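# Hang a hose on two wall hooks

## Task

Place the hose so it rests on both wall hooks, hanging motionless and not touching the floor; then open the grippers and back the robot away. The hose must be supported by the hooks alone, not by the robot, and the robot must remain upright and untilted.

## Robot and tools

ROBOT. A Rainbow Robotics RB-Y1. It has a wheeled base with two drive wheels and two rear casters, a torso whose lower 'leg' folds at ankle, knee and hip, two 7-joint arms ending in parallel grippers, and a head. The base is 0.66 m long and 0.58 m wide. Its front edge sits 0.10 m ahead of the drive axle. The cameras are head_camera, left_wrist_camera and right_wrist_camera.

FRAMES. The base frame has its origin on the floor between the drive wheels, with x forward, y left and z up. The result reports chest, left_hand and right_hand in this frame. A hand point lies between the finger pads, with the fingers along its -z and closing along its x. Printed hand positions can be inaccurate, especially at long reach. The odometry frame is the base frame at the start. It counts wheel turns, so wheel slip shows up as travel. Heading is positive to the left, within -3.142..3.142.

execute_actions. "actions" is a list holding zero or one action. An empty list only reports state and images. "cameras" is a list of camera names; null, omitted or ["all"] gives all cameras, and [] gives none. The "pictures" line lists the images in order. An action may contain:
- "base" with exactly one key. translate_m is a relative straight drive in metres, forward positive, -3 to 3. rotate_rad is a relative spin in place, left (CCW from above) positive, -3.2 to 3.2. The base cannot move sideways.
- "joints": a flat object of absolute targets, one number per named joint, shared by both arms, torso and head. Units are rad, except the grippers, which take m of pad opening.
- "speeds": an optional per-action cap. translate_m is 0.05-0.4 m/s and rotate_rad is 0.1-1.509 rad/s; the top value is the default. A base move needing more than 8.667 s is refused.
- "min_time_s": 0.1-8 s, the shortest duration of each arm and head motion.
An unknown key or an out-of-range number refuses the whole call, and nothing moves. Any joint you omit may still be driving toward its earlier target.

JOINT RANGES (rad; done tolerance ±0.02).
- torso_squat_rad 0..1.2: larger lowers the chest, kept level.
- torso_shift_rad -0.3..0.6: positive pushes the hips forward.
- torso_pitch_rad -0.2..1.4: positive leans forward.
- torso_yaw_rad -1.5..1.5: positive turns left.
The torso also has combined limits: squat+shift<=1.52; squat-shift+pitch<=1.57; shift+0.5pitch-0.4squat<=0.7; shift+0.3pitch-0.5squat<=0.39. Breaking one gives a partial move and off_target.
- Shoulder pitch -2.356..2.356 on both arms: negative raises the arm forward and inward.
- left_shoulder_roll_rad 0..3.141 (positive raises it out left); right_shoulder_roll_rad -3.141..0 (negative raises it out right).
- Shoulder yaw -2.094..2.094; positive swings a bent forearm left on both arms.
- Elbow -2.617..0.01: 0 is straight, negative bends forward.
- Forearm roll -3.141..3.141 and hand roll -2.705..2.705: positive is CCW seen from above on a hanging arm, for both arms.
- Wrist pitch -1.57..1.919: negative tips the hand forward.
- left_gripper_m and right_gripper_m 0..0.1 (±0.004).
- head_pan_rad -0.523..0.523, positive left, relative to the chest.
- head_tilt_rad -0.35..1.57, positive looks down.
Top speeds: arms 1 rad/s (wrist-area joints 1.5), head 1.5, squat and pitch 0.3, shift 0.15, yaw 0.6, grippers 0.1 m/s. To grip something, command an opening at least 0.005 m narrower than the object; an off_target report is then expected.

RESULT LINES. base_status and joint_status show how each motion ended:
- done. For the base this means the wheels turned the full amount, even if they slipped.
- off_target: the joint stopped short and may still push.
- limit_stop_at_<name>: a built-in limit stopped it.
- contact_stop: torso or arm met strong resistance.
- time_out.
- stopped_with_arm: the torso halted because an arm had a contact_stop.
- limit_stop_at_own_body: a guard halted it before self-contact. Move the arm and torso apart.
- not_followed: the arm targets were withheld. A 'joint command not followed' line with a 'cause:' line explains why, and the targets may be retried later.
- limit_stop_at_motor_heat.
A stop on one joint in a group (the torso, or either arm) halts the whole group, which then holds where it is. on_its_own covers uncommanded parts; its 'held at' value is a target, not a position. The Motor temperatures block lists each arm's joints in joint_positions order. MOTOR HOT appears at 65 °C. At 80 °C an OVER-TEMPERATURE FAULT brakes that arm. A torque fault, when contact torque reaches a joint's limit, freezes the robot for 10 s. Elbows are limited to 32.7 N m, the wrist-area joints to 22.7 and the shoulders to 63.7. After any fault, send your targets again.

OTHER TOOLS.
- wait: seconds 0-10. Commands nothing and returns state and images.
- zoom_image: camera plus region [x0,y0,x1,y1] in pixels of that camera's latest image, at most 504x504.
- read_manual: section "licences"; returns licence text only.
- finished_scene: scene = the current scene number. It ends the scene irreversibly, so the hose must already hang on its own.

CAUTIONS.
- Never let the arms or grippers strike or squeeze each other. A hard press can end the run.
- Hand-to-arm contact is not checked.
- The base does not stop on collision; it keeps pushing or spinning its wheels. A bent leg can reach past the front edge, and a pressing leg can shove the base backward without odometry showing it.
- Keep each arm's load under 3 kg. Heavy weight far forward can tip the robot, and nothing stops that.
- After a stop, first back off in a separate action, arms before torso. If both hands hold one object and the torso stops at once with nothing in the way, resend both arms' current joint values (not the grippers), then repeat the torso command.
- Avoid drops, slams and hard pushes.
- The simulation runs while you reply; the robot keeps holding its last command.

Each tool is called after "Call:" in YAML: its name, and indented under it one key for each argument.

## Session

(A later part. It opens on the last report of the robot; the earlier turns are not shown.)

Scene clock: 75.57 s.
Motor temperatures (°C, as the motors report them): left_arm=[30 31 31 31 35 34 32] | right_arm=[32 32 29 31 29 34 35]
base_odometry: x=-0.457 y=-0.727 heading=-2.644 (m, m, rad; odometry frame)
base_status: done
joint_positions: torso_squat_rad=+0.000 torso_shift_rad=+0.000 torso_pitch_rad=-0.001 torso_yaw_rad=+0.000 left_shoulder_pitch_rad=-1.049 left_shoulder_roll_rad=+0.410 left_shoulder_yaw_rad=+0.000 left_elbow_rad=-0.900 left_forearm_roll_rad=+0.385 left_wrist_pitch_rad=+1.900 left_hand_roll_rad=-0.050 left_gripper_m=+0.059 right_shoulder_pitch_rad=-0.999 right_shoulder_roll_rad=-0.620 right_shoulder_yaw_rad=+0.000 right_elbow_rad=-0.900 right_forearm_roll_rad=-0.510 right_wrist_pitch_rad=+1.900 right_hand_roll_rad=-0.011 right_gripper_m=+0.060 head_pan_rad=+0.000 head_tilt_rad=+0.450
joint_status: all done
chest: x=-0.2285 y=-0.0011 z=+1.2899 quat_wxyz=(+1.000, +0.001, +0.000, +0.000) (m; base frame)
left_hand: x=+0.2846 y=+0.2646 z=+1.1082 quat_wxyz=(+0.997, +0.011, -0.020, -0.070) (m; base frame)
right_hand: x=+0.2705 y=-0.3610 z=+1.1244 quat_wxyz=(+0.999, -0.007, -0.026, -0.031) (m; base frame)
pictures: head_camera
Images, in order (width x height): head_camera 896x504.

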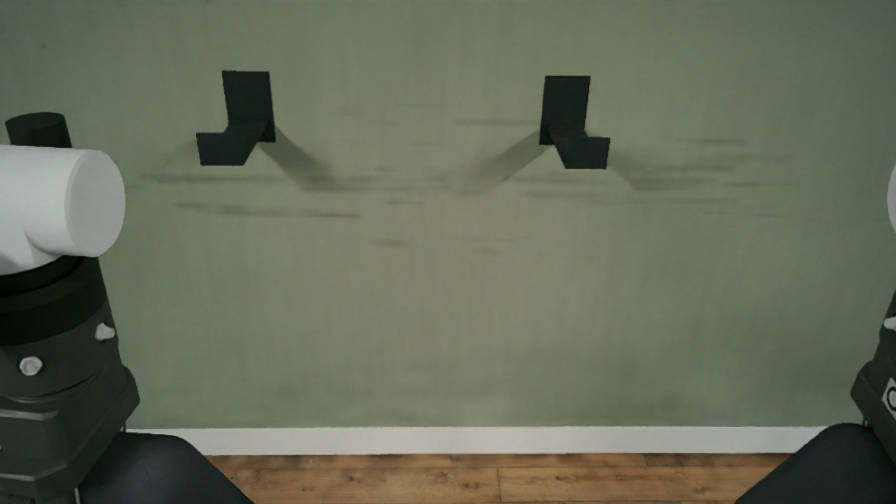

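Call:
execute_actions:
  actions:
    - {"base":{"rotate_rad":0.16},"speeds":{"rotate_rad":0.3},"joints":{"left_shoulder_pitch_rad":-1.1,"left_shoulder_roll_rad":0.82,"left_elbow_rad":-0.85,"left_forearm_roll_rad":0.6,"left_hand_roll_rad":-0.1,"right_shoulder_pitch_rad":-1.1,"right_shoulder_roll_rad":-0.82,"right_elbow_rad":-0.85,"right_forearm_roll_rad":-0.6,"right_hand_roll_rad":0.1},"min_time_s":2}
  cameras: []

Call:
execute_actions:
  actions:
    - {"base":{"translate_m":0.55},"speeds":{"translate_m":0.25}}
  cameras: []

Call:
execute_actions:
  actions:
    - {"base":{"rotate_rad":-0.16},"speeds":{"rotate_rad":0.3},"joints":{"head_tilt_rad":0.6}}
  cameras: ["head_camera"]

Scene clock: 81.30 s.
Motor temperatures (°C, as the motors report them): left_arm=[30 31 31 31 35 34 32] | right_arm=[32 32 29 31 29 34 35]
base_odometry: x=-0.457 y=-0.727 heading=-2.484 (m, m, rad; odometry frame)
base_status: done
joint_positions: torso_squat_rad=+0.000 torso_shift_rad=+0.000 torso_pitch_rad=-0.001 torso_yaw_rad=+0.000 left_shoulder_pitch_rad=-1.099 left_shoulder_roll_rad=+0.819 left_shoulder_yaw_rad=+0.000 left_elbow_rad=-0.850 left_forearm_roll_rad=+0.600 left_wrist_pitch_rad=+1.900 left_hand_roll_rad=-0.100 left_gripper_m=+0.059 right_shoulder_pitch_rad=-1.099 right_shoulder_roll_rad=-0.819 right_shoulder_yaw_rad=+0.000 right_elbow_rad=-0.850 right_forearm_roll_rad=-0.600 right_wrist_pitch_rad=+1.900 right_hand_roll_rad=+0.100 right_gripper_m=+0.060 head_pan_rad=+0.000 head_tilt_rad=+0.450
joint_status: all done
chest: x=-0.2285 y=-0.0011 z=+1.2899 quat_wxyz=(+1.000, +0.001, +0.000, +0.000) (m; base frame)
left_hand: x=+0.2742 y=+0.4288 z=+1.2079 quat_wxyz=(+0.996, +0.014, -0.085, +0.033) (m; base frame)
right_hand: x=+0.2742 y=-0.4308 z=+1.2067 quat_wxyz=(+0.996, -0.012, -0.085, -0.033) (m; base frame)
pictures: none
No camera images: the call's "cameras" was empty. Leave "cameras" out to get every camera's image.

Scene clock: 84.70 s.
Motor temperatures (°C, as the motors report them): left_arm=[30 31 31 31 35 34 32] | right_arm=[32 32 29 31 29 34 35]
base_odometry: x=-0.893 y=-1.063 heading=-2.484 (m, m, rad; odometry frame)
base_status: done
joint_positions: torso_squat_rad=+0.000 torso_shift_rad=+0.000 torso_pitch_rad=-0.001 torso_yaw_rad=+0.000 left_shoulder_pitch_rad=-1.099 left_shoulder_roll_rad=+0.820 left_shoulder_yaw_rad=+0.000 left_elbow_rad=-0.850 left_forearm_roll_rad=+0.600 left_wrist_pitch_rad=+1.900 left_hand_roll_rad=-0.100 left_gripper_m=+0.059 right_shoulder_pitch_rad=-1.099 right_shoulder_roll_rad=-0.820 right_shoulder_yaw_rad=+0.000 right_elbow_rad=-0.850 right_forearm_roll_rad=-0.600 right_wrist_pitch_rad=+1.900 right_hand_roll_rad=+0.100 right_gripper_m=+0.060 head_pan_rad=+0.000 head_tilt_rad=+0.450
joint_status: not commanded
chest: x=-0.2286 y=-0.0011 z=+1.2899 quat_wxyz=(+1.000, +0.001, +0.000, +0.000) (m; base frame)
left_hand: x=+0.2741 y=+0.4289 z=+1.2080 quat_wxyz=(+0.996, +0.014, -0.085, +0.033) (m; base frame)
right_hand: x=+0.2742 y=-0.4309 z=+1.2069 quat_wxyz=(+0.996, -0.012, -0.085, -0.033) (m; base frame)
pictures: none
No camera images: the call's "cameras" was empty. Leave "cameras" out to get every camera's image.

Scene clock: 86.17 s.
Motor temperatures (°C, as the motors report them): left_arm=[30 31 31 31 35 34 32] | right_arm=[32 32 29 31 29 34 35]
base_odometry: x=-0.893 y=-1.063 heading=-2.643 (m, m, rad; odometry frame)
base_status: done
joint_positions: torso_squat_rad=+0.000 torso_shift_rad=+0.000 torso_pitch_rad=-0.001 torso_yaw_rad=+0.000 left_shoulder_pitch_rad=-1.099 left_shoulder_roll_rad=+0.820 left_shoulder_yaw_rad=+0.000 left_elbow_rad=-0.850 left_forearm_roll_rad=+0.600 left_wrist_pitch_rad=+1.900 left_hand_roll_rad=-0.100 left_gripper_m=+0.059 right_shoulder_pitch_rad=-1.099 right_shoulder_roll_rad=-0.820 right_shoulder_yaw_rad=+0.000 right_elbow_rad=-0.850 right_forearm_roll_rad=-0.600 right_wrist_pitch_rad=+1.900 right_hand_roll_rad=+0.100 right_gripper_m=+0.060 head_pan_rad=+0.000 head_tilt_rad=+0.600
joint_status: all done
chest: x=-0.2286 y=-0.0011 z=+1.2899 quat_wxyz=(+1.000, +0.001, +0.000, +0.000) (m; base frame)
left_hand: x=+0.2742 y=+0.4289 z=+1.2080 quat_wxyz=(+0.996, +0.014, -0.085, +0.033) (m; base frame)
right_hand: x=+0.2742 y=-0.4308 z=+1.2069 quat_wxyz=(+0.996, -0.012, -0.085, -0.033) (m; base frame)
pictures: head_camera
Images, in order (width x height): head_camera 896x504.

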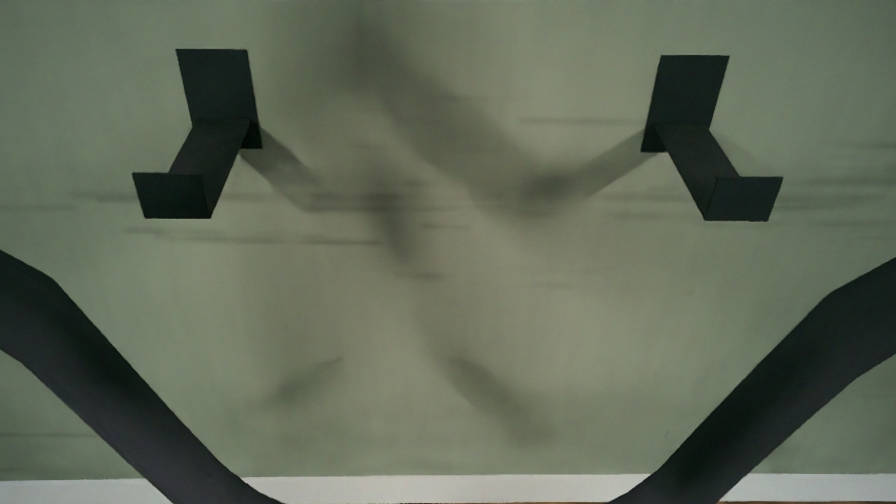

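Call:
execute_actions:
  actions:
    - {"base":{"translate_m":0.42},"speeds":{"translate_m":0.2},"joints":{"head_tilt_rad":0.8,"head_pan_rad":0.35,"left_shoulder_roll_rad":0.9,"left_forearm_roll_rad":0.65,"right_shoulder_roll_rad":-0.9,"right_forearm_roll_rad":-0.65},"min_time_s":2}

Scene clock: 91.10 s.
Motor temperatures (°C, as the motors report them): left_arm=[30 31 31 31 35 34 32] | right_arm=[32 32 29 31 29 34 35]
base_odometry: x=-1.262 y=-1.264 heading=-2.644 (m, m, rad; odometry frame)
base_status: done
joint_positions: torso_squat_rad=+0.000 torso_shift_rad=+0.000 torso_pitch_rad=-0.001 torso_yaw_rad=+0.000 left_shoulder_pitch_rad=-1.099 left_shoulder_roll_rad=+0.900 left_shoulder_yaw_rad=+0.000 left_elbow_rad=-0.850 left_forearm_roll_rad=+0.650 left_wrist_pitch_rad=+1.900 left_hand_roll_rad=-0.100 left_gripper_m=+0.059 right_shoulder_pitch_rad=-1.099 right_shoulder_roll_rad=-0.899 right_shoulder_yaw_rad=+0.000 right_elbow_rad=-0.850 right_forearm_roll_rad=-0.650 right_wrist_pitch_rad=+1.900 right_hand_roll_rad=+0.100 right_gripper_m=+0.060 head_pan_rad=+0.350 head_tilt_rad=+0.800
joint_status: all done
chest: x=-0.2286 y=-0.0011 z=+1.2899 quat_wxyz=(+1.000, +0.001, +0.000, +0.000) (m; base frame)
left_hand: x=+0.2648 y=+0.4571 z=+1.2283 quat_wxyz=(+0.993, +0.012, -0.101, +0.055) (m; base frame)
right_hand: x=+0.2649 y=-0.4590 z=+1.2272 quat_wxyz=(+0.993, -0.010, -0.101, -0.055) (m; base frame)
pictures: head_camera, left_wrist_camera, right_wrist_camera
Images, in order (width x height): head_camera 896x504, left_wrist_camera 644x364, right_wrist_camera 644x364.

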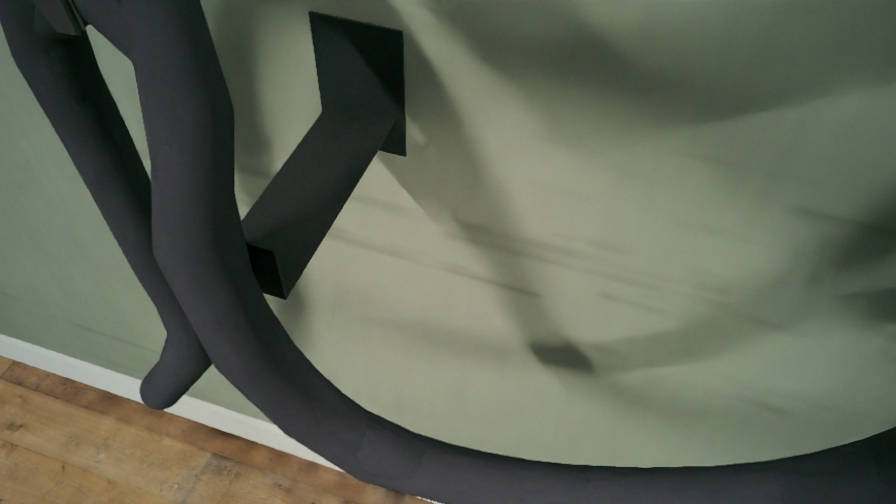

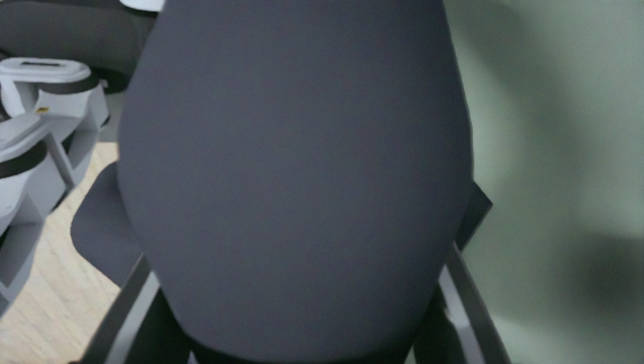

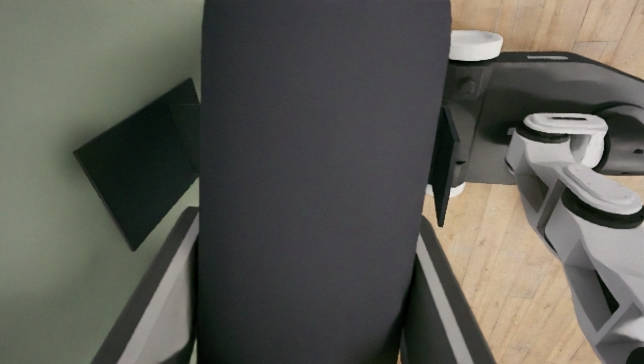

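Call:
execute_actions:
  actions:
    - {"base":{"translate_m":-0.2},"speeds":{"translate_m":0.15}}
  cameras: []

Call:
execute_actions:
  actions:
    - {"joints":{"head_tilt_rad":0.65,"head_pan_rad":0.4,"left_shoulder_pitch_rad":-0.95,"right_shoulder_pitch_rad":-0.95,"left_shoulder_roll_rad":1.0,"left_forearm_roll_rad":1.15,"right_shoulder_roll_rad":-1.0,"right_forearm_roll_rad":-1.15,"left_wrist_pitch_rad":1.75,"right_wrist_pitch_rad":1.75},"min_time_s":2}
  cameras: ["head_camera"]

Scene clock: 96.20 s.
Motor temperatures (°C, as the motors report them): left_arm=[30 31 31 31 35 34 32] | right_arm=[33 32 29 31 29 34 35]
base_odometry: x=-1.086 y=-1.168 heading=-2.642 (m, m, rad; odometry frame)
base_status: done
joint_positions: torso_squat_rad=+0.000 torso_shift_rad=+0.000 torso_pitch_rad=-0.001 torso_yaw_rad=+0.000 left_shoulder_pitch_rad=-1.099 left_shoulder_roll_rad=+0.900 left_shoulder_yaw_rad=+0.000 left_elbow_rad=-0.850 left_forearm_roll_rad=+0.650 left_wrist_pitch_rad=+1.900 left_hand_roll_rad=-0.100 left_gripper_m=+0.059 right_shoulder_pitch_rad=-1.099 right_shoulder_roll_rad=-0.900 right_shoulder_yaw_rad=+0.000 right_elbow_rad=-0.850 right_forearm_roll_rad=-0.650 right_wrist_pitch_rad=+1.900 right_hand_roll_rad=+0.100 right_gripper_m=+0.060 head_pan_rad=+0.350 head_tilt_rad=+0.800
joint_status: not commanded
chest: x=-0.2286 y=-0.0011 z=+1.2899 quat_wxyz=(+1.000, +0.001, +0.000, +0.000) (m; base frame)
left_hand: x=+0.2648 y=+0.4571 z=+1.2284 quat_wxyz=(+0.993, +0.012, -0.101, +0.055) (m; base frame)
right_hand: x=+0.2649 y=-0.4590 z=+1.2273 quat_wxyz=(+0.993, -0.011, -0.101, -0.055) (m; base frame)
pictures: none
No camera images: the call's "cameras" was empty. Leave "cameras" out to get every camera's image.

Scene clock: 98.50 s.
Motor temperatures (°C, as the motors report them): left_arm=[30 31 31 31 35 34 32] | right_arm=[33 32 29 31 29 34 35]
base_odometry: x=-1.086 y=-1.168 heading=-2.642 (m, m, rad; odometry frame)
base_status: not commanded
joint_positions: torso_squat_rad=+0.000 torso_shift_rad=+0.000 torso_pitch_rad=-0.001 torso_yaw_rad=+0.000 left_shoulder_pitch_rad=-0.950 left_shoulder_roll_rad=+0.999 left_shoulder_yaw_rad=+0.000 left_elbow_rad=-0.850 left_forearm_roll_rad=+1.150 left_wrist_pitch_rad=+1.750 left_hand_roll_rad=-0.100 left_gripper_m=+0.059 right_shoulder_pitch_rad=-0.950 right_shoulder_roll_rad=-0.999 right_shoulder_yaw_rad=+0.000 right_elbow_rad=-0.850 right_forearm_roll_rad=-1.150 right_wrist_pitch_rad=+1.750 right_hand_roll_rad=+0.100 right_gripper_m=+0.060 head_pan_rad=+0.400 head_tilt_rad=+0.650
joint_status: all done
chest: x=-0.2286 y=-0.0011 z=+1.2899 quat_wxyz=(+1.000, +0.001, +0.000, +0.000) (m; base frame)
left_hand: x=+0.2684 y=+0.4299 z=+1.2141 quat_wxyz=(+0.971, -0.169, -0.163, +0.036) (m; base frame)
right_hand: x=+0.2684 y=-0.4318 z=+1.2130 quat_wxyz=(+0.971, +0.170, -0.163, -0.036) (m; base frame)
pictures: head_camera
Images, in order (width x height): head_camera 896x504.

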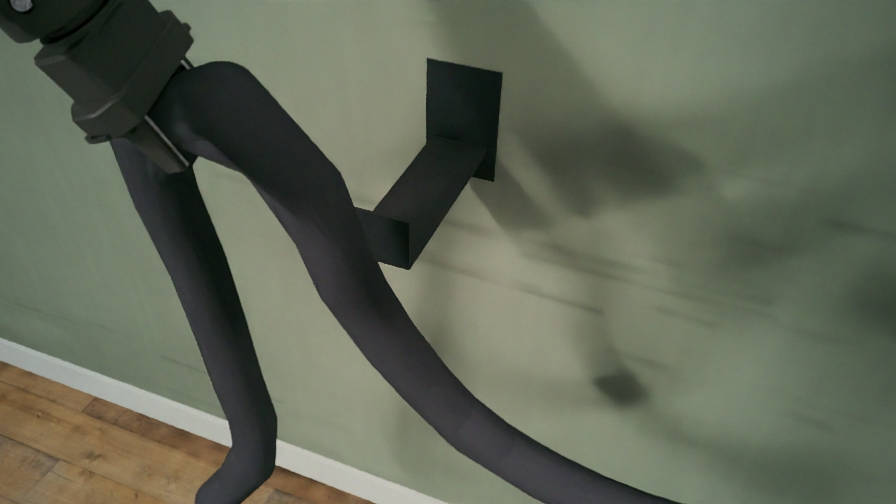

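Call:
execute_actions:
  actions:
    - {"base":{"translate_m":0.27},"speeds":{"translate_m":0.12},"joints":{"head_tilt_rad":0.8,"head_pan_rad":0.5}}

Call:
execute_actions:
  actions:
    - {"joints":{"head_pan_rad":-0.5}}
  cameras: ["head_camera"]

Scene clock: 103.77 s.
Motor temperatures (°C, as the motors report them): left_arm=[30 31 31 31 35 34 32] | right_arm=[32 32 29 31 29 34 35]
base_odometry: x=-1.323 y=-1.298 heading=-2.643 (m, m, rad; odometry frame)
base_status: done
joint_positions: torso_squat_rad=+0.000 torso_shift_rad=-0.001 torso_pitch_rad=-0.001 torso_yaw_rad=+0.000 left_shoulder_pitch_rad=-0.949 left_shoulder_roll_rad=+1.000 left_shoulder_yaw_rad=+0.000 left_elbow_rad=-0.850 left_forearm_roll_rad=+1.150 left_wrist_pitch_rad=+1.750 left_hand_roll_rad=-0.100 left_gripper_m=+0.059 right_shoulder_pitch_rad=-0.950 right_shoulder_roll_rad=-1.000 right_shoulder_yaw_rad=+0.000 right_elbow_rad=-0.850 right_forearm_roll_rad=-1.150 right_wrist_pitch_rad=+1.750 right_hand_roll_rad=+0.100 right_gripper_m=+0.060 head_pan_rad=+0.500 head_tilt_rad=+0.800
joint_status: all done
chest: x=-0.2286 y=-0.0011 z=+1.2899 quat_wxyz=(+1.000, +0.001, +0.000, +0.000) (m; base frame)
left_hand: x=+0.2683 y=+0.4300 z=+1.2140 quat_wxyz=(+0.971, -0.169, -0.163, +0.036) (m; base frame)
right_hand: x=+0.2683 y=-0.4319 z=+1.2130 quat_wxyz=(+0.971, +0.170, -0.163, -0.036) (m; base frame)
pictures: head_camera, left_wrist_camera, right_wrist_camera
Images, in order (width x height): head_camera 896x504, left_wrist_camera 644x364, right_wrist_camera 644x364.

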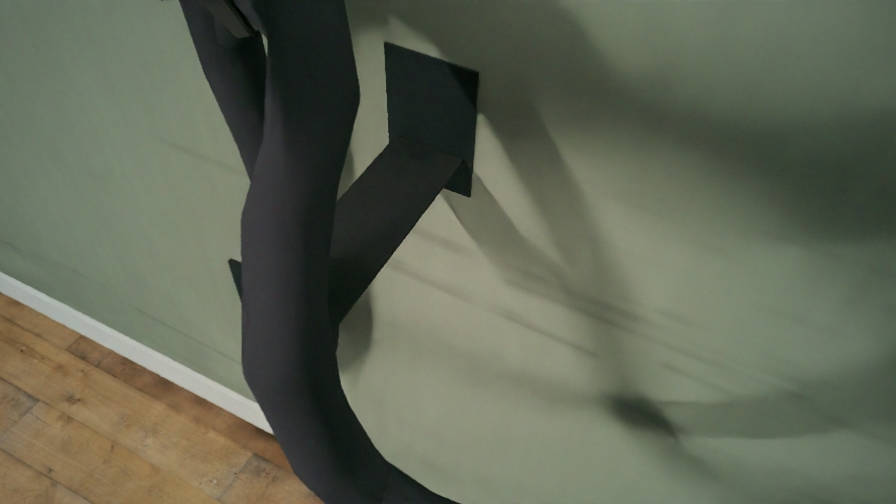

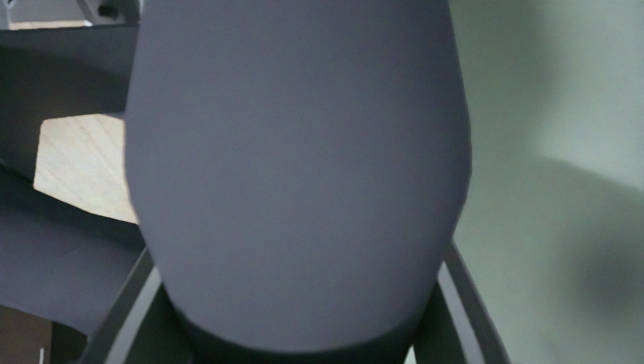

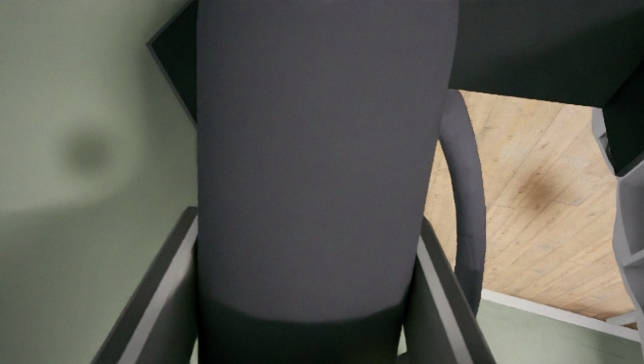

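Scene clock: 105.10 s.
Motor temperatures (°C, as the motors report them): left_arm=[30 31 31 31 35 34 32] | right_arm=[32 32 29 31 29 34 35]
base_odometry: x=-1.323 y=-1.298 heading=-2.643 (m, m, rad; odometry frame)
base_status: not commanded
joint_positions: torso_squat_rad=+0.000 torso_shift_rad=-0.001 torso_pitch_rad=-0.001 torso_yaw_rad=+0.000 left_shoulder_pitch_rad=-0.949 left_shoulder_roll_rad=+1.000 left_shoulder_yaw_rad=+0.000 left_elbow_rad=-0.850 left_forearm_roll_rad=+1.150 left_wrist_pitch_rad=+1.750 left_hand_roll_rad=-0.100 left_gripper_m=+0.059 right_shoulder_pitch_rad=-0.950 right_shoulder_roll_rad=-1.000 right_shoulder_yaw_rad=+0.000 right_elbow_rad=-0.850 right_forearm_roll_rad=-1.150 right_wrist_pitch_rad=+1.750 right_hand_roll_rad=+0.100 right_gripper_m=+0.060 head_pan_rad=-0.500 head_tilt_rad=+0.800
joint_status: all done
chest: x=-0.2287 y=-0.0011 z=+1.2899 quat_wxyz=(+1.000, +0.001, +0.000, +0.000) (m; base frame)
left_hand: x=+0.2682 y=+0.4300 z=+1.2140 quat_wxyz=(+0.971, -0.169, -0.163, +0.036) (m; base frame)
right_hand: x=+0.2683 y=-0.4319 z=+1.2130 quat_wxyz=(+0.971, +0.170, -0.163, -0.036) (m; base frame)
pictures: head_camera
Images, in order (width x height): head_camera 896x504.

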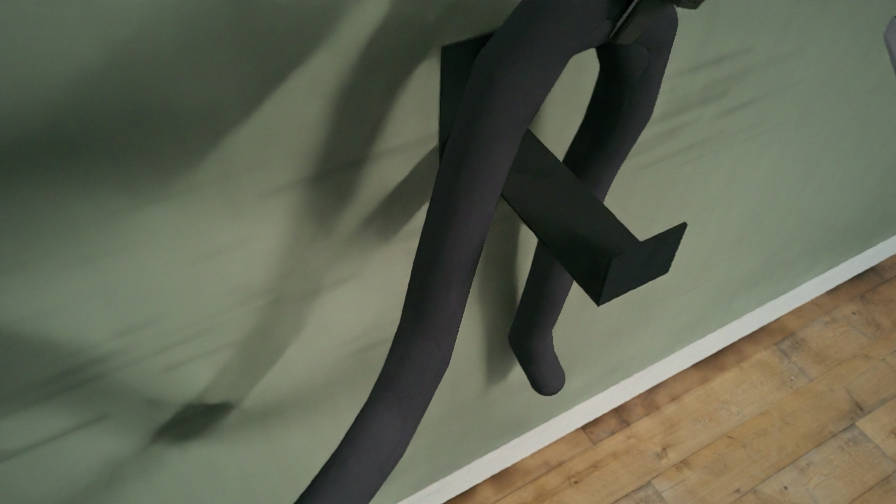

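Call:
execute_actions:
  actions:
    - {"joints":{"head_pan_rad":0.45,"left_shoulder_roll_rad":0.75,"left_shoulder_pitch_rad":-1.0,"left_elbow_rad":-1.0,"left_wrist_pitch_rad":1.9,"left_forearm_roll_rad":1.0},"min_time_s":3}
  cameras: ["head_camera","left_wrist_camera"]

Scene clock: 110.07 s.
Motor temperatures (°C, as the motors report them): left_arm=[30 31 31 31 35 34 32] | right_arm=[32 32 29 31 29 34 35]
base_odometry: x=-1.323 y=-1.298 heading=-2.643 (m, m, rad; odometry frame)
base_status: not commanded
joint_positions: torso_squat_rad=+0.000 torso_shift_rad=-0.001 torso_pitch_rad=-0.001 torso_yaw_rad=+0.000 left_shoulder_pitch_rad=-0.999 left_shoulder_roll_rad=+0.750 left_shoulder_yaw_rad=+0.000 left_elbow_rad=-1.000 left_forearm_roll_rad=+1.000 left_wrist_pitch_rad=+1.900 left_hand_roll_rad=-0.100 left_gripper_m=+0.059 right_shoulder_pitch_rad=-0.950 right_shoulder_roll_rad=-1.000 right_shoulder_yaw_rad=+0.000 right_elbow_rad=-0.850 right_forearm_roll_rad=-1.150 right_wrist_pitch_rad=+1.750 right_hand_roll_rad=+0.100 right_gripper_m=+0.060 head_pan_rad=+0.450 head_tilt_rad=+0.800
joint_status: all done
chest: x=-0.2287 y=-0.0011 z=+1.2899 quat_wxyz=(+1.000, +0.001, +0.000, +0.000) (m; base frame)
left_hand: x=+0.2741 y=+0.3122 z=+1.1910 quat_wxyz=(+0.977, -0.162, -0.100, -0.097) (m; base frame)
right_hand: x=+0.2683 y=-0.4319 z=+1.2130 quat_wxyz=(+0.971, +0.170, -0.163, -0.036) (m; base frame)
pictures: head_camera, left_wrist_camera
Images, in order (width x height): head_camera 896x504, left_wrist_camera 644x364.

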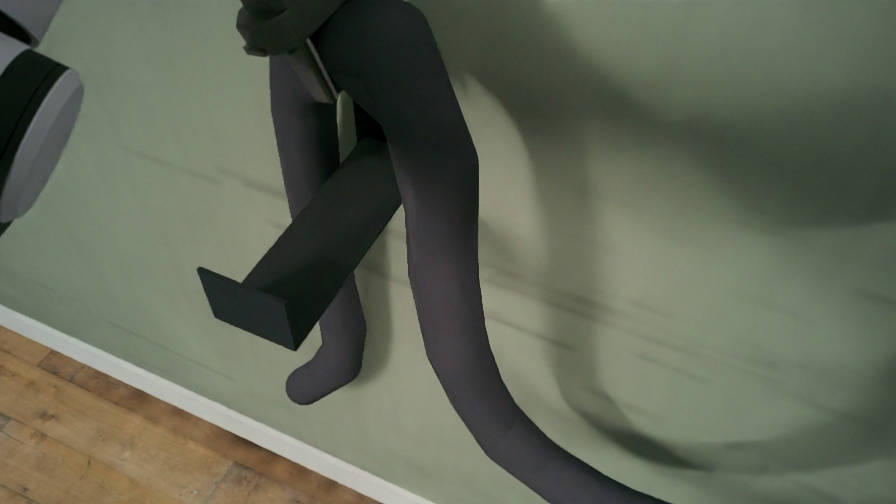

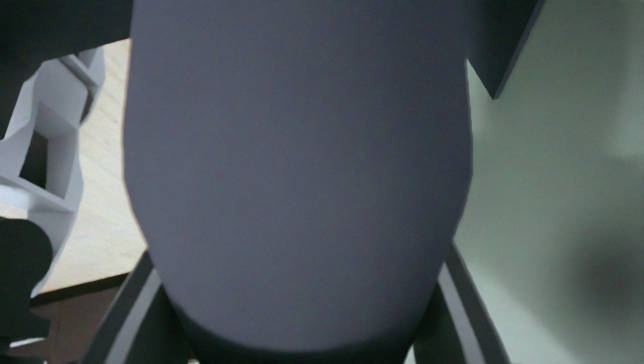

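Call:
execute_actions:
  actions:
    - {"base":{"translate_m":-0.03},"joints":{"torso_squat_rad":0.5,"left_forearm_roll_rad":0.78,"right_shoulder_roll_rad":-0.85,"right_forearm_roll_rad":-0.9,"right_wrist_pitch_rad":1.85,"head_tilt_rad":0.7},"min_time_s":2.5}
  cameras: ["head_camera"]

Call:
execute_actions:
  actions:
    - {"joints":{"head_pan_rad":-0.5}}
  cameras: ["head_camera"]

Scene clock: 114.20 s.
Motor temperatures (°C, as the motors report them): left_arm=[31 31 31 31 35 34 32] | right_arm=[32 32 29 31 29 34 35]
base_odometry: x=-1.297 y=-1.283 heading=-2.643 (m, m, rad; odometry frame)
base_status: done
joint_positions: torso_squat_rad=+0.500 torso_shift_rad=-0.001 torso_pitch_rad=-0.001 torso_yaw_rad=+0.000 left_shoulder_pitch_rad=-0.999 left_shoulder_roll_rad=+0.750 left_shoulder_yaw_rad=+0.000 left_elbow_rad=-1.000 left_forearm_roll_rad=+0.780 left_wrist_pitch_rad=+1.900 left_hand_roll_rad=-0.100 left_gripper_m=+0.059 right_shoulder_pitch_rad=-0.951 right_shoulder_roll_rad=-0.851 right_shoulder_yaw_rad=+0.000 right_elbow_rad=-0.850 right_forearm_roll_rad=-0.900 right_wrist_pitch_rad=+1.850 right_hand_roll_rad=+0.100 right_gripper_m=+0.060 head_pan_rad=+0.450 head_tilt_rad=+0.700
joint_status: all done
chest: x=-0.2287 y=-0.0010 z=+1.2042 quat_wxyz=(+1.000, +0.001, -0.001, +0.000) (m; base frame)
left_hand: x=+0.2777 y=+0.3585 z=+1.0947 quat_wxyz=(+0.992, -0.062, -0.093, -0.053) (m; base frame)
right_hand: x=+0.2548 y=-0.4082 z=+1.0692 quat_wxyz=(+0.992, +0.110, -0.067, -0.020) (m; base frame)
pictures: head_camera
Images, in order (width x height): head_camera 896x504.

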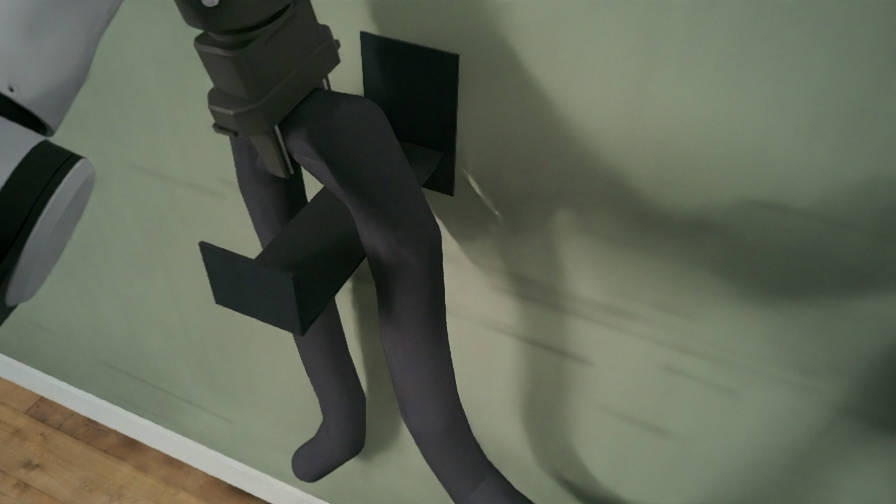

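Scene clock: 115.50 s.
Motor temperatures (°C, as the motors report them): left_arm=[31 31 31 31 35 34 32] | right_arm=[32 32 29 31 29 34 35]
base_odometry: x=-1.297 y=-1.283 heading=-2.643 (m, m, rad; odometry frame)
base_status: not commanded
joint_positions: torso_squat_rad=+0.500 torso_shift_rad=-0.001 torso_pitch_rad=-0.001 torso_yaw_rad=+0.000 left_shoulder_pitch_rad=-0.999 left_shoulder_roll_rad=+0.750 left_shoulder_yaw_rad=+0.000 left_elbow_rad=-1.000 left_forearm_roll_rad=+0.780 left_wrist_pitch_rad=+1.900 left_hand_roll_rad=-0.100 left_gripper_m=+0.059 right_shoulder_pitch_rad=-0.951 right_shoulder_roll_rad=-0.851 right_shoulder_yaw_rad=+0.000 right_elbow_rad=-0.850 right_forearm_roll_rad=-0.900 right_wrist_pitch_rad=+1.850 right_hand_roll_rad=+0.100 right_gripper_m=+0.060 head_pan_rad=-0.500 head_tilt_rad=+0.700
joint_status: all done
chest: x=-0.2287 y=-0.0010 z=+1.2042 quat_wxyz=(+1.000, +0.001, -0.001, +0.000) (m; base frame)
left_hand: x=+0.2777 y=+0.3585 z=+1.0947 quat_wxyz=(+0.992, -0.062, -0.093, -0.053) (m; base frame)
right_hand: x=+0.2548 y=-0.4082 z=+1.0692 quat_wxyz=(+0.992, +0.110, -0.067, -0.020) (m; base frame)
pictures: head_camera
Images, in order (width x height): head_camera 896x504.

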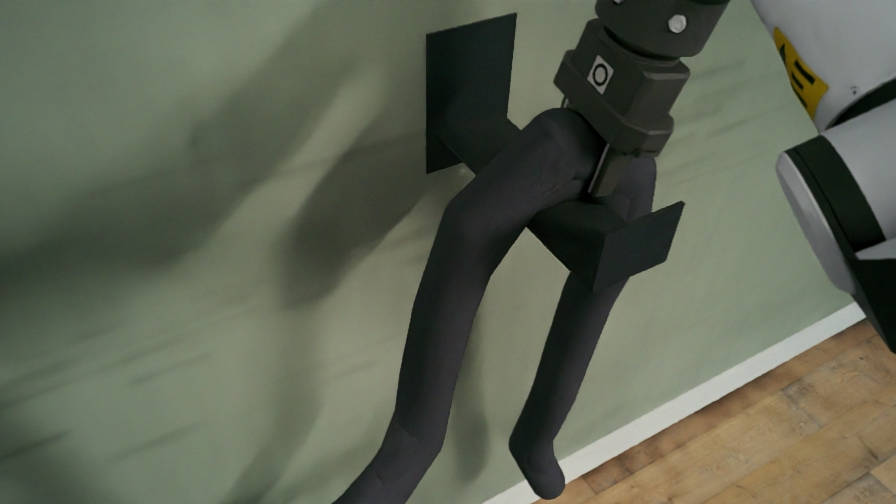

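Call:
execute_actions:
  actions:
    - {"joints":{"left_shoulder_pitch_rad":-0.92,"left_wrist_pitch_rad":1.88,"head_pan_rad":0.4},"min_time_s":1.2}
  cameras: []

Call:
execute_actions:
  actions:
    - {"joints":{"left_gripper_m":0.1,"right_gripper_m":0.1}}
  cameras: []

Call:
execute_actions:
  actions:
    - {"joints":{"torso_squat_rad":0.0,"head_pan_rad":0}}
  cameras: ["head_camera"]

Call:
execute_actions:
  actions:
    - {"base":{"translate_m":-0.9},"joints":{"head_tilt_rad":0.5}}
  cameras: ["head_camera"]

Scene clock: 118.67 s.
Motor temperatures (°C, as the motors report them): left_arm=[31 31 31 31 35 34 32] | right_arm=[32 32 29 31 29 34 35]
base_odometry: x=-1.297 y=-1.283 heading=-2.643 (m, m, rad; odometry frame)
base_status: not commanded
joint_positions: torso_squat_rad=+0.500 torso_shift_rad=-0.001 torso_pitch_rad=-0.001 torso_yaw_rad=+0.000 left_shoulder_pitch_rad=-0.921 left_shoulder_roll_rad=+0.750 left_shoulder_yaw_rad=+0.000 left_elbow_rad=-1.000 left_forearm_roll_rad=+0.780 left_wrist_pitch_rad=+1.880 left_hand_roll_rad=-0.100 left_gripper_m=+0.059 right_shoulder_pitch_rad=-0.951 right_shoulder_roll_rad=-0.851 right_shoulder_yaw_rad=+0.000 right_elbow_rad=-0.850 right_forearm_roll_rad=-0.900 right_wrist_pitch_rad=+1.850 right_hand_roll_rad=+0.100 right_gripper_m=+0.060 head_pan_rad=+0.400 head_tilt_rad=+0.700
joint_status: all done
chest: x=-0.2287 y=-0.0010 z=+1.2042 quat_wxyz=(+1.000, +0.001, -0.001, +0.000) (m; base frame)
left_hand: x=+0.2630 y=+0.3720 z=+1.0587 quat_wxyz=(+0.995, -0.062, -0.068, -0.037) (m; base frame)
right_hand: x=+0.2548 y=-0.4082 z=+1.0692 quat_wxyz=(+0.992, +0.110, -0.067, -0.020) (m; base frame)
pictures: none
No camera images: the call's "cameras" was empty. Leave "cameras" out to get every camera's image.

Scene clock: 119.83 s.
Motor temperatures (°C, as the motors report them): left_arm=[31 31 31 31 35 34 32] | right_arm=[32 32 29 31 29 34 35]
base_odometry: x=-1.297 y=-1.283 heading=-2.643 (m, m, rad; odometry frame)
base_status: not commanded
joint_positions: torso_squat_rad=+0.500 torso_shift_rad=-0.001 torso_pitch_rad=-0.001 torso_yaw_rad=+0.000 left_shoulder_pitch_rad=-0.921 left_shoulder_roll_rad=+0.750 left_shoulder_yaw_rad=+0.000 left_elbow_rad=-1.000 left_forearm_roll_rad=+0.780 left_wrist_pitch_rad=+1.880 left_hand_roll_rad=-0.100 left_gripper_m=+0.099 right_shoulder_pitch_rad=-0.950 right_shoulder_roll_rad=-0.850 right_shoulder_yaw_rad=+0.000 right_elbow_rad=-0.850 right_forearm_roll_rad=-0.900 right_wrist_pitch_rad=+1.850 right_hand_roll_rad=+0.100 right_gripper_m=+0.100 head_pan_rad=+0.400 head_tilt_rad=+0.700
joint_status: all done
chest: x=-0.2287 y=-0.0010 z=+1.2042 quat_wxyz=(+1.000, +0.001, -0.001, +0.000) (m; base frame)
left_hand: x=+0.2629 y=+0.3721 z=+1.0585 quat_wxyz=(+0.995, -0.062, -0.067, -0.037) (m; base frame)
right_hand: x=+0.2547 y=-0.4081 z=+1.0691 quat_wxyz=(+0.992, +0.110, -0.067, -0.020) (m; base frame)
pictures: none
No camera images: the call's "cameras" was empty. Leave "cameras" out to get every camera's image.

Scene clock: 122.33 s.
Motor temperatures (°C, as the motors report them): left_arm=[31 31 31 31 35 34 32] | right_arm=[32 32 29 31 29 34 35]
base_odometry: x=-1.297 y=-1.283 heading=-2.643 (m, m, rad; odometry frame)
base_status: not commanded
joint_positions: torso_squat_rad=+0.000 torso_shift_rad=-0.001 torso_pitch_rad=-0.001 torso_yaw_rad=+0.000 left_shoulder_pitch_rad=-0.920 left_shoulder_roll_rad=+0.750 left_shoulder_yaw_rad=+0.000 left_elbow_rad=-1.000 left_forearm_roll_rad=+0.780 left_wrist_pitch_rad=+1.880 left_hand_roll_rad=-0.100 left_gripper_m=+0.099 right_shoulder_pitch_rad=-0.950 right_shoulder_roll_rad=-0.850 right_shoulder_yaw_rad=+0.000 right_elbow_rad=-0.850 right_forearm_roll_rad=-0.900 right_wrist_pitch_rad=+1.850 right_hand_roll_rad=+0.100 right_gripper_m=+0.100 head_pan_rad=+0.000 head_tilt_rad=+0.700
joint_status: all done
chest: x=-0.2288 y=-0.0011 z=+1.2899 quat_wxyz=(+1.000, +0.001, -0.001, +0.000) (m; base frame)
left_hand: x=+0.2628 y=+0.3720 z=+1.1441 quat_wxyz=(+0.995, -0.062, -0.067, -0.037) (m; base frame)
right_hand: x=+0.2547 y=-0.4081 z=+1.1546 quat_wxyz=(+0.992, +0.110, -0.067, -0.020) (m; base frame)
pictures: head_camera
Images, in order (width x height): head_camera 896x504.

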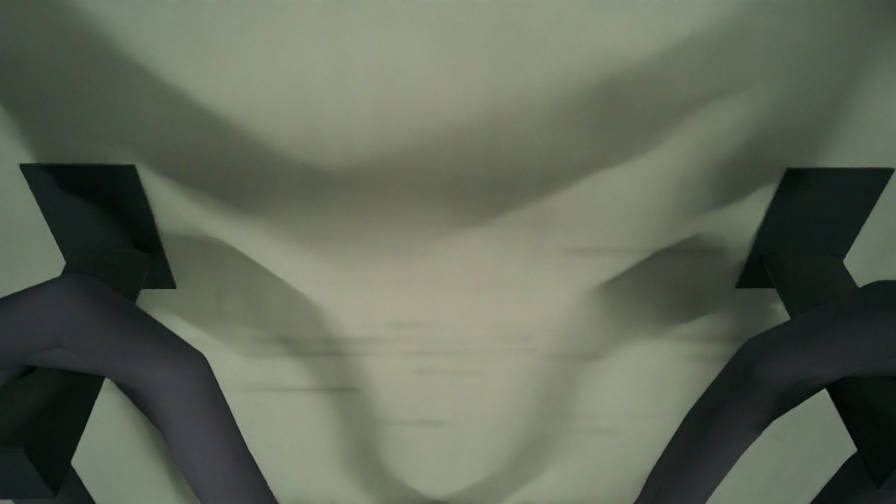

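Scene clock: 126.07 s.
Motor temperatures (°C, as the motors report them): left_arm=[30 31 31 31 35 34 32] | right_arm=[32 32 29 31 29 34 35]
base_odometry: x=-0.506 y=-0.853 heading=-2.644 (m, m, rad; odometry frame)
base_status: done
joint_positions: torso_squat_rad=+0.000 torso_shift_rad=-0.001 torso_pitch_rad=-0.001 torso_yaw_rad=+0.000 left_shoulder_pitch_rad=-0.920 left_shoulder_roll_rad=+0.750 left_shoulder_yaw_rad=+0.000 left_elbow_rad=-1.000 left_forearm_roll_rad=+0.780 left_wrist_pitch_rad=+1.880 left_hand_roll_rad=-0.100 left_gripper_m=+0.099 right_shoulder_pitch_rad=-0.950 right_shoulder_roll_rad=-0.850 right_shoulder_yaw_rad=+0.000 right_elbow_rad=-0.850 right_forearm_roll_rad=-0.900 right_wrist_pitch_rad=+1.850 right_hand_roll_rad=+0.100 right_gripper_m=+0.100 head_pan_rad=+0.000 head_tilt_rad=+0.500
joint_status: all done
chest: x=-0.2289 y=-0.0011 z=+1.2899 quat_wxyz=(+1.000, +0.001, -0.001, +0.000) (m; base frame)
left_hand: x=+0.2626 y=+0.3721 z=+1.1442 quat_wxyz=(+0.995, -0.062, -0.068, -0.037) (m; base frame)
right_hand: x=+0.2545 y=-0.4081 z=+1.1547 quat_wxyz=(+0.992, +0.110, -0.067, -0.020) (m; base frame)
pictures: head_camera
Images, in order (width x height): head_camera 896x504.

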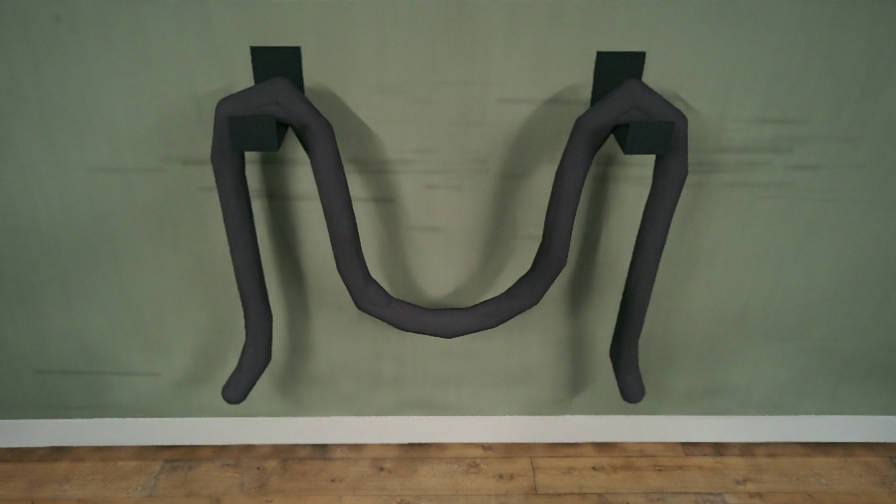

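Call:
wait:
  seconds: 3

Call:
finished_scene:
  scene: 1

Scene clock: 130.83 s.
Motor temperatures (°C, as the motors report them): left_arm=[30 31 31 31 35 34 32] | right_arm=[32 32 29 31 29 34 35]
base_odometry: x=-0.506 y=-0.853 heading=-2.644 (m, m, rad; odometry frame)
base_status: done
joint_positions: torso_squat_rad=+0.000 torso_shift_rad=-0.001 torso_pitch_rad=-0.001 torso_yaw_rad=+0.000 left_shoulder_pitch_rad=-0.920 left_shoulder_roll_rad=+0.750 left_shoulder_yaw_rad=+0.000 left_elbow_rad=-1.000 left_forearm_roll_rad=+0.780 left_wrist_pitch_rad=+1.880 left_hand_roll_rad=-0.100 left_gripper_m=+0.099 right_shoulder_pitch_rad=-0.950 right_shoulder_roll_rad=-0.850 right_shoulder_yaw_rad=+0.000 right_elbow_rad=-0.850 right_forearm_roll_rad=-0.900 right_wrist_pitch_rad=+1.850 right_hand_roll_rad=+0.100 right_gripper_m=+0.100 head_pan_rad=+0.000 head_tilt_rad=+0.500
joint_status: all done
chest: x=-0.2289 y=-0.0011 z=+1.2899 quat_wxyz=(+1.000, +0.001, -0.001, +0.000) (m; base frame)
left_hand: x=+0.2626 y=+0.3721 z=+1.1442 quat_wxyz=(+0.995, -0.062, -0.068, -0.037) (m; base frame)
right_hand: x=+0.2545 y=-0.4081 z=+1.1547 quat_wxyz=(+0.992, +0.110, -0.067, -0.020) (m; base frame)
wait: 3.00 s; at rest from the start
pictures: head_camera, left_wrist_camera, right_wrist_camera
Images, in order (width x height): head_camera 896x504, left_wrist_camera 644x364, right_wrist_camera 644x364.

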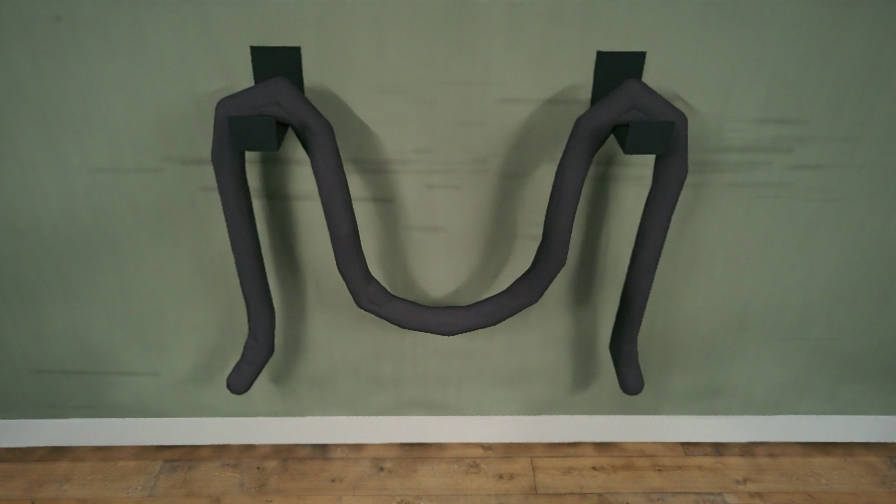

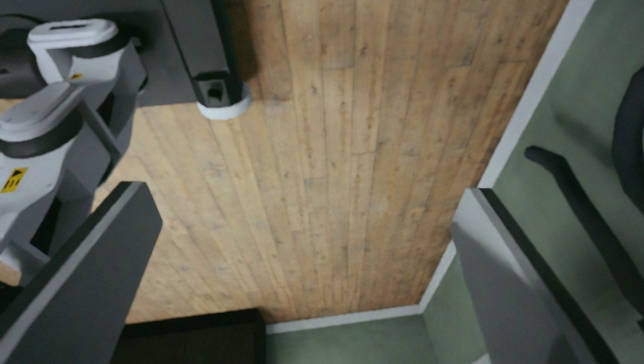

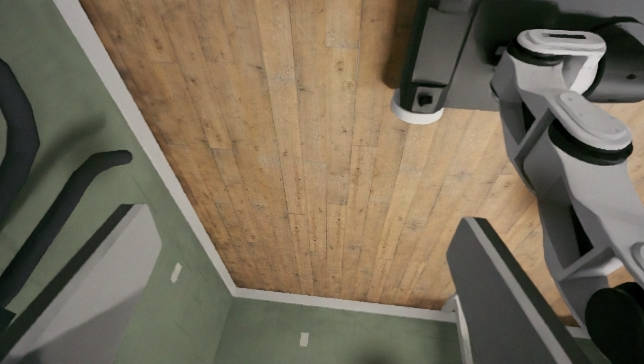

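The scene is finished: the task was done.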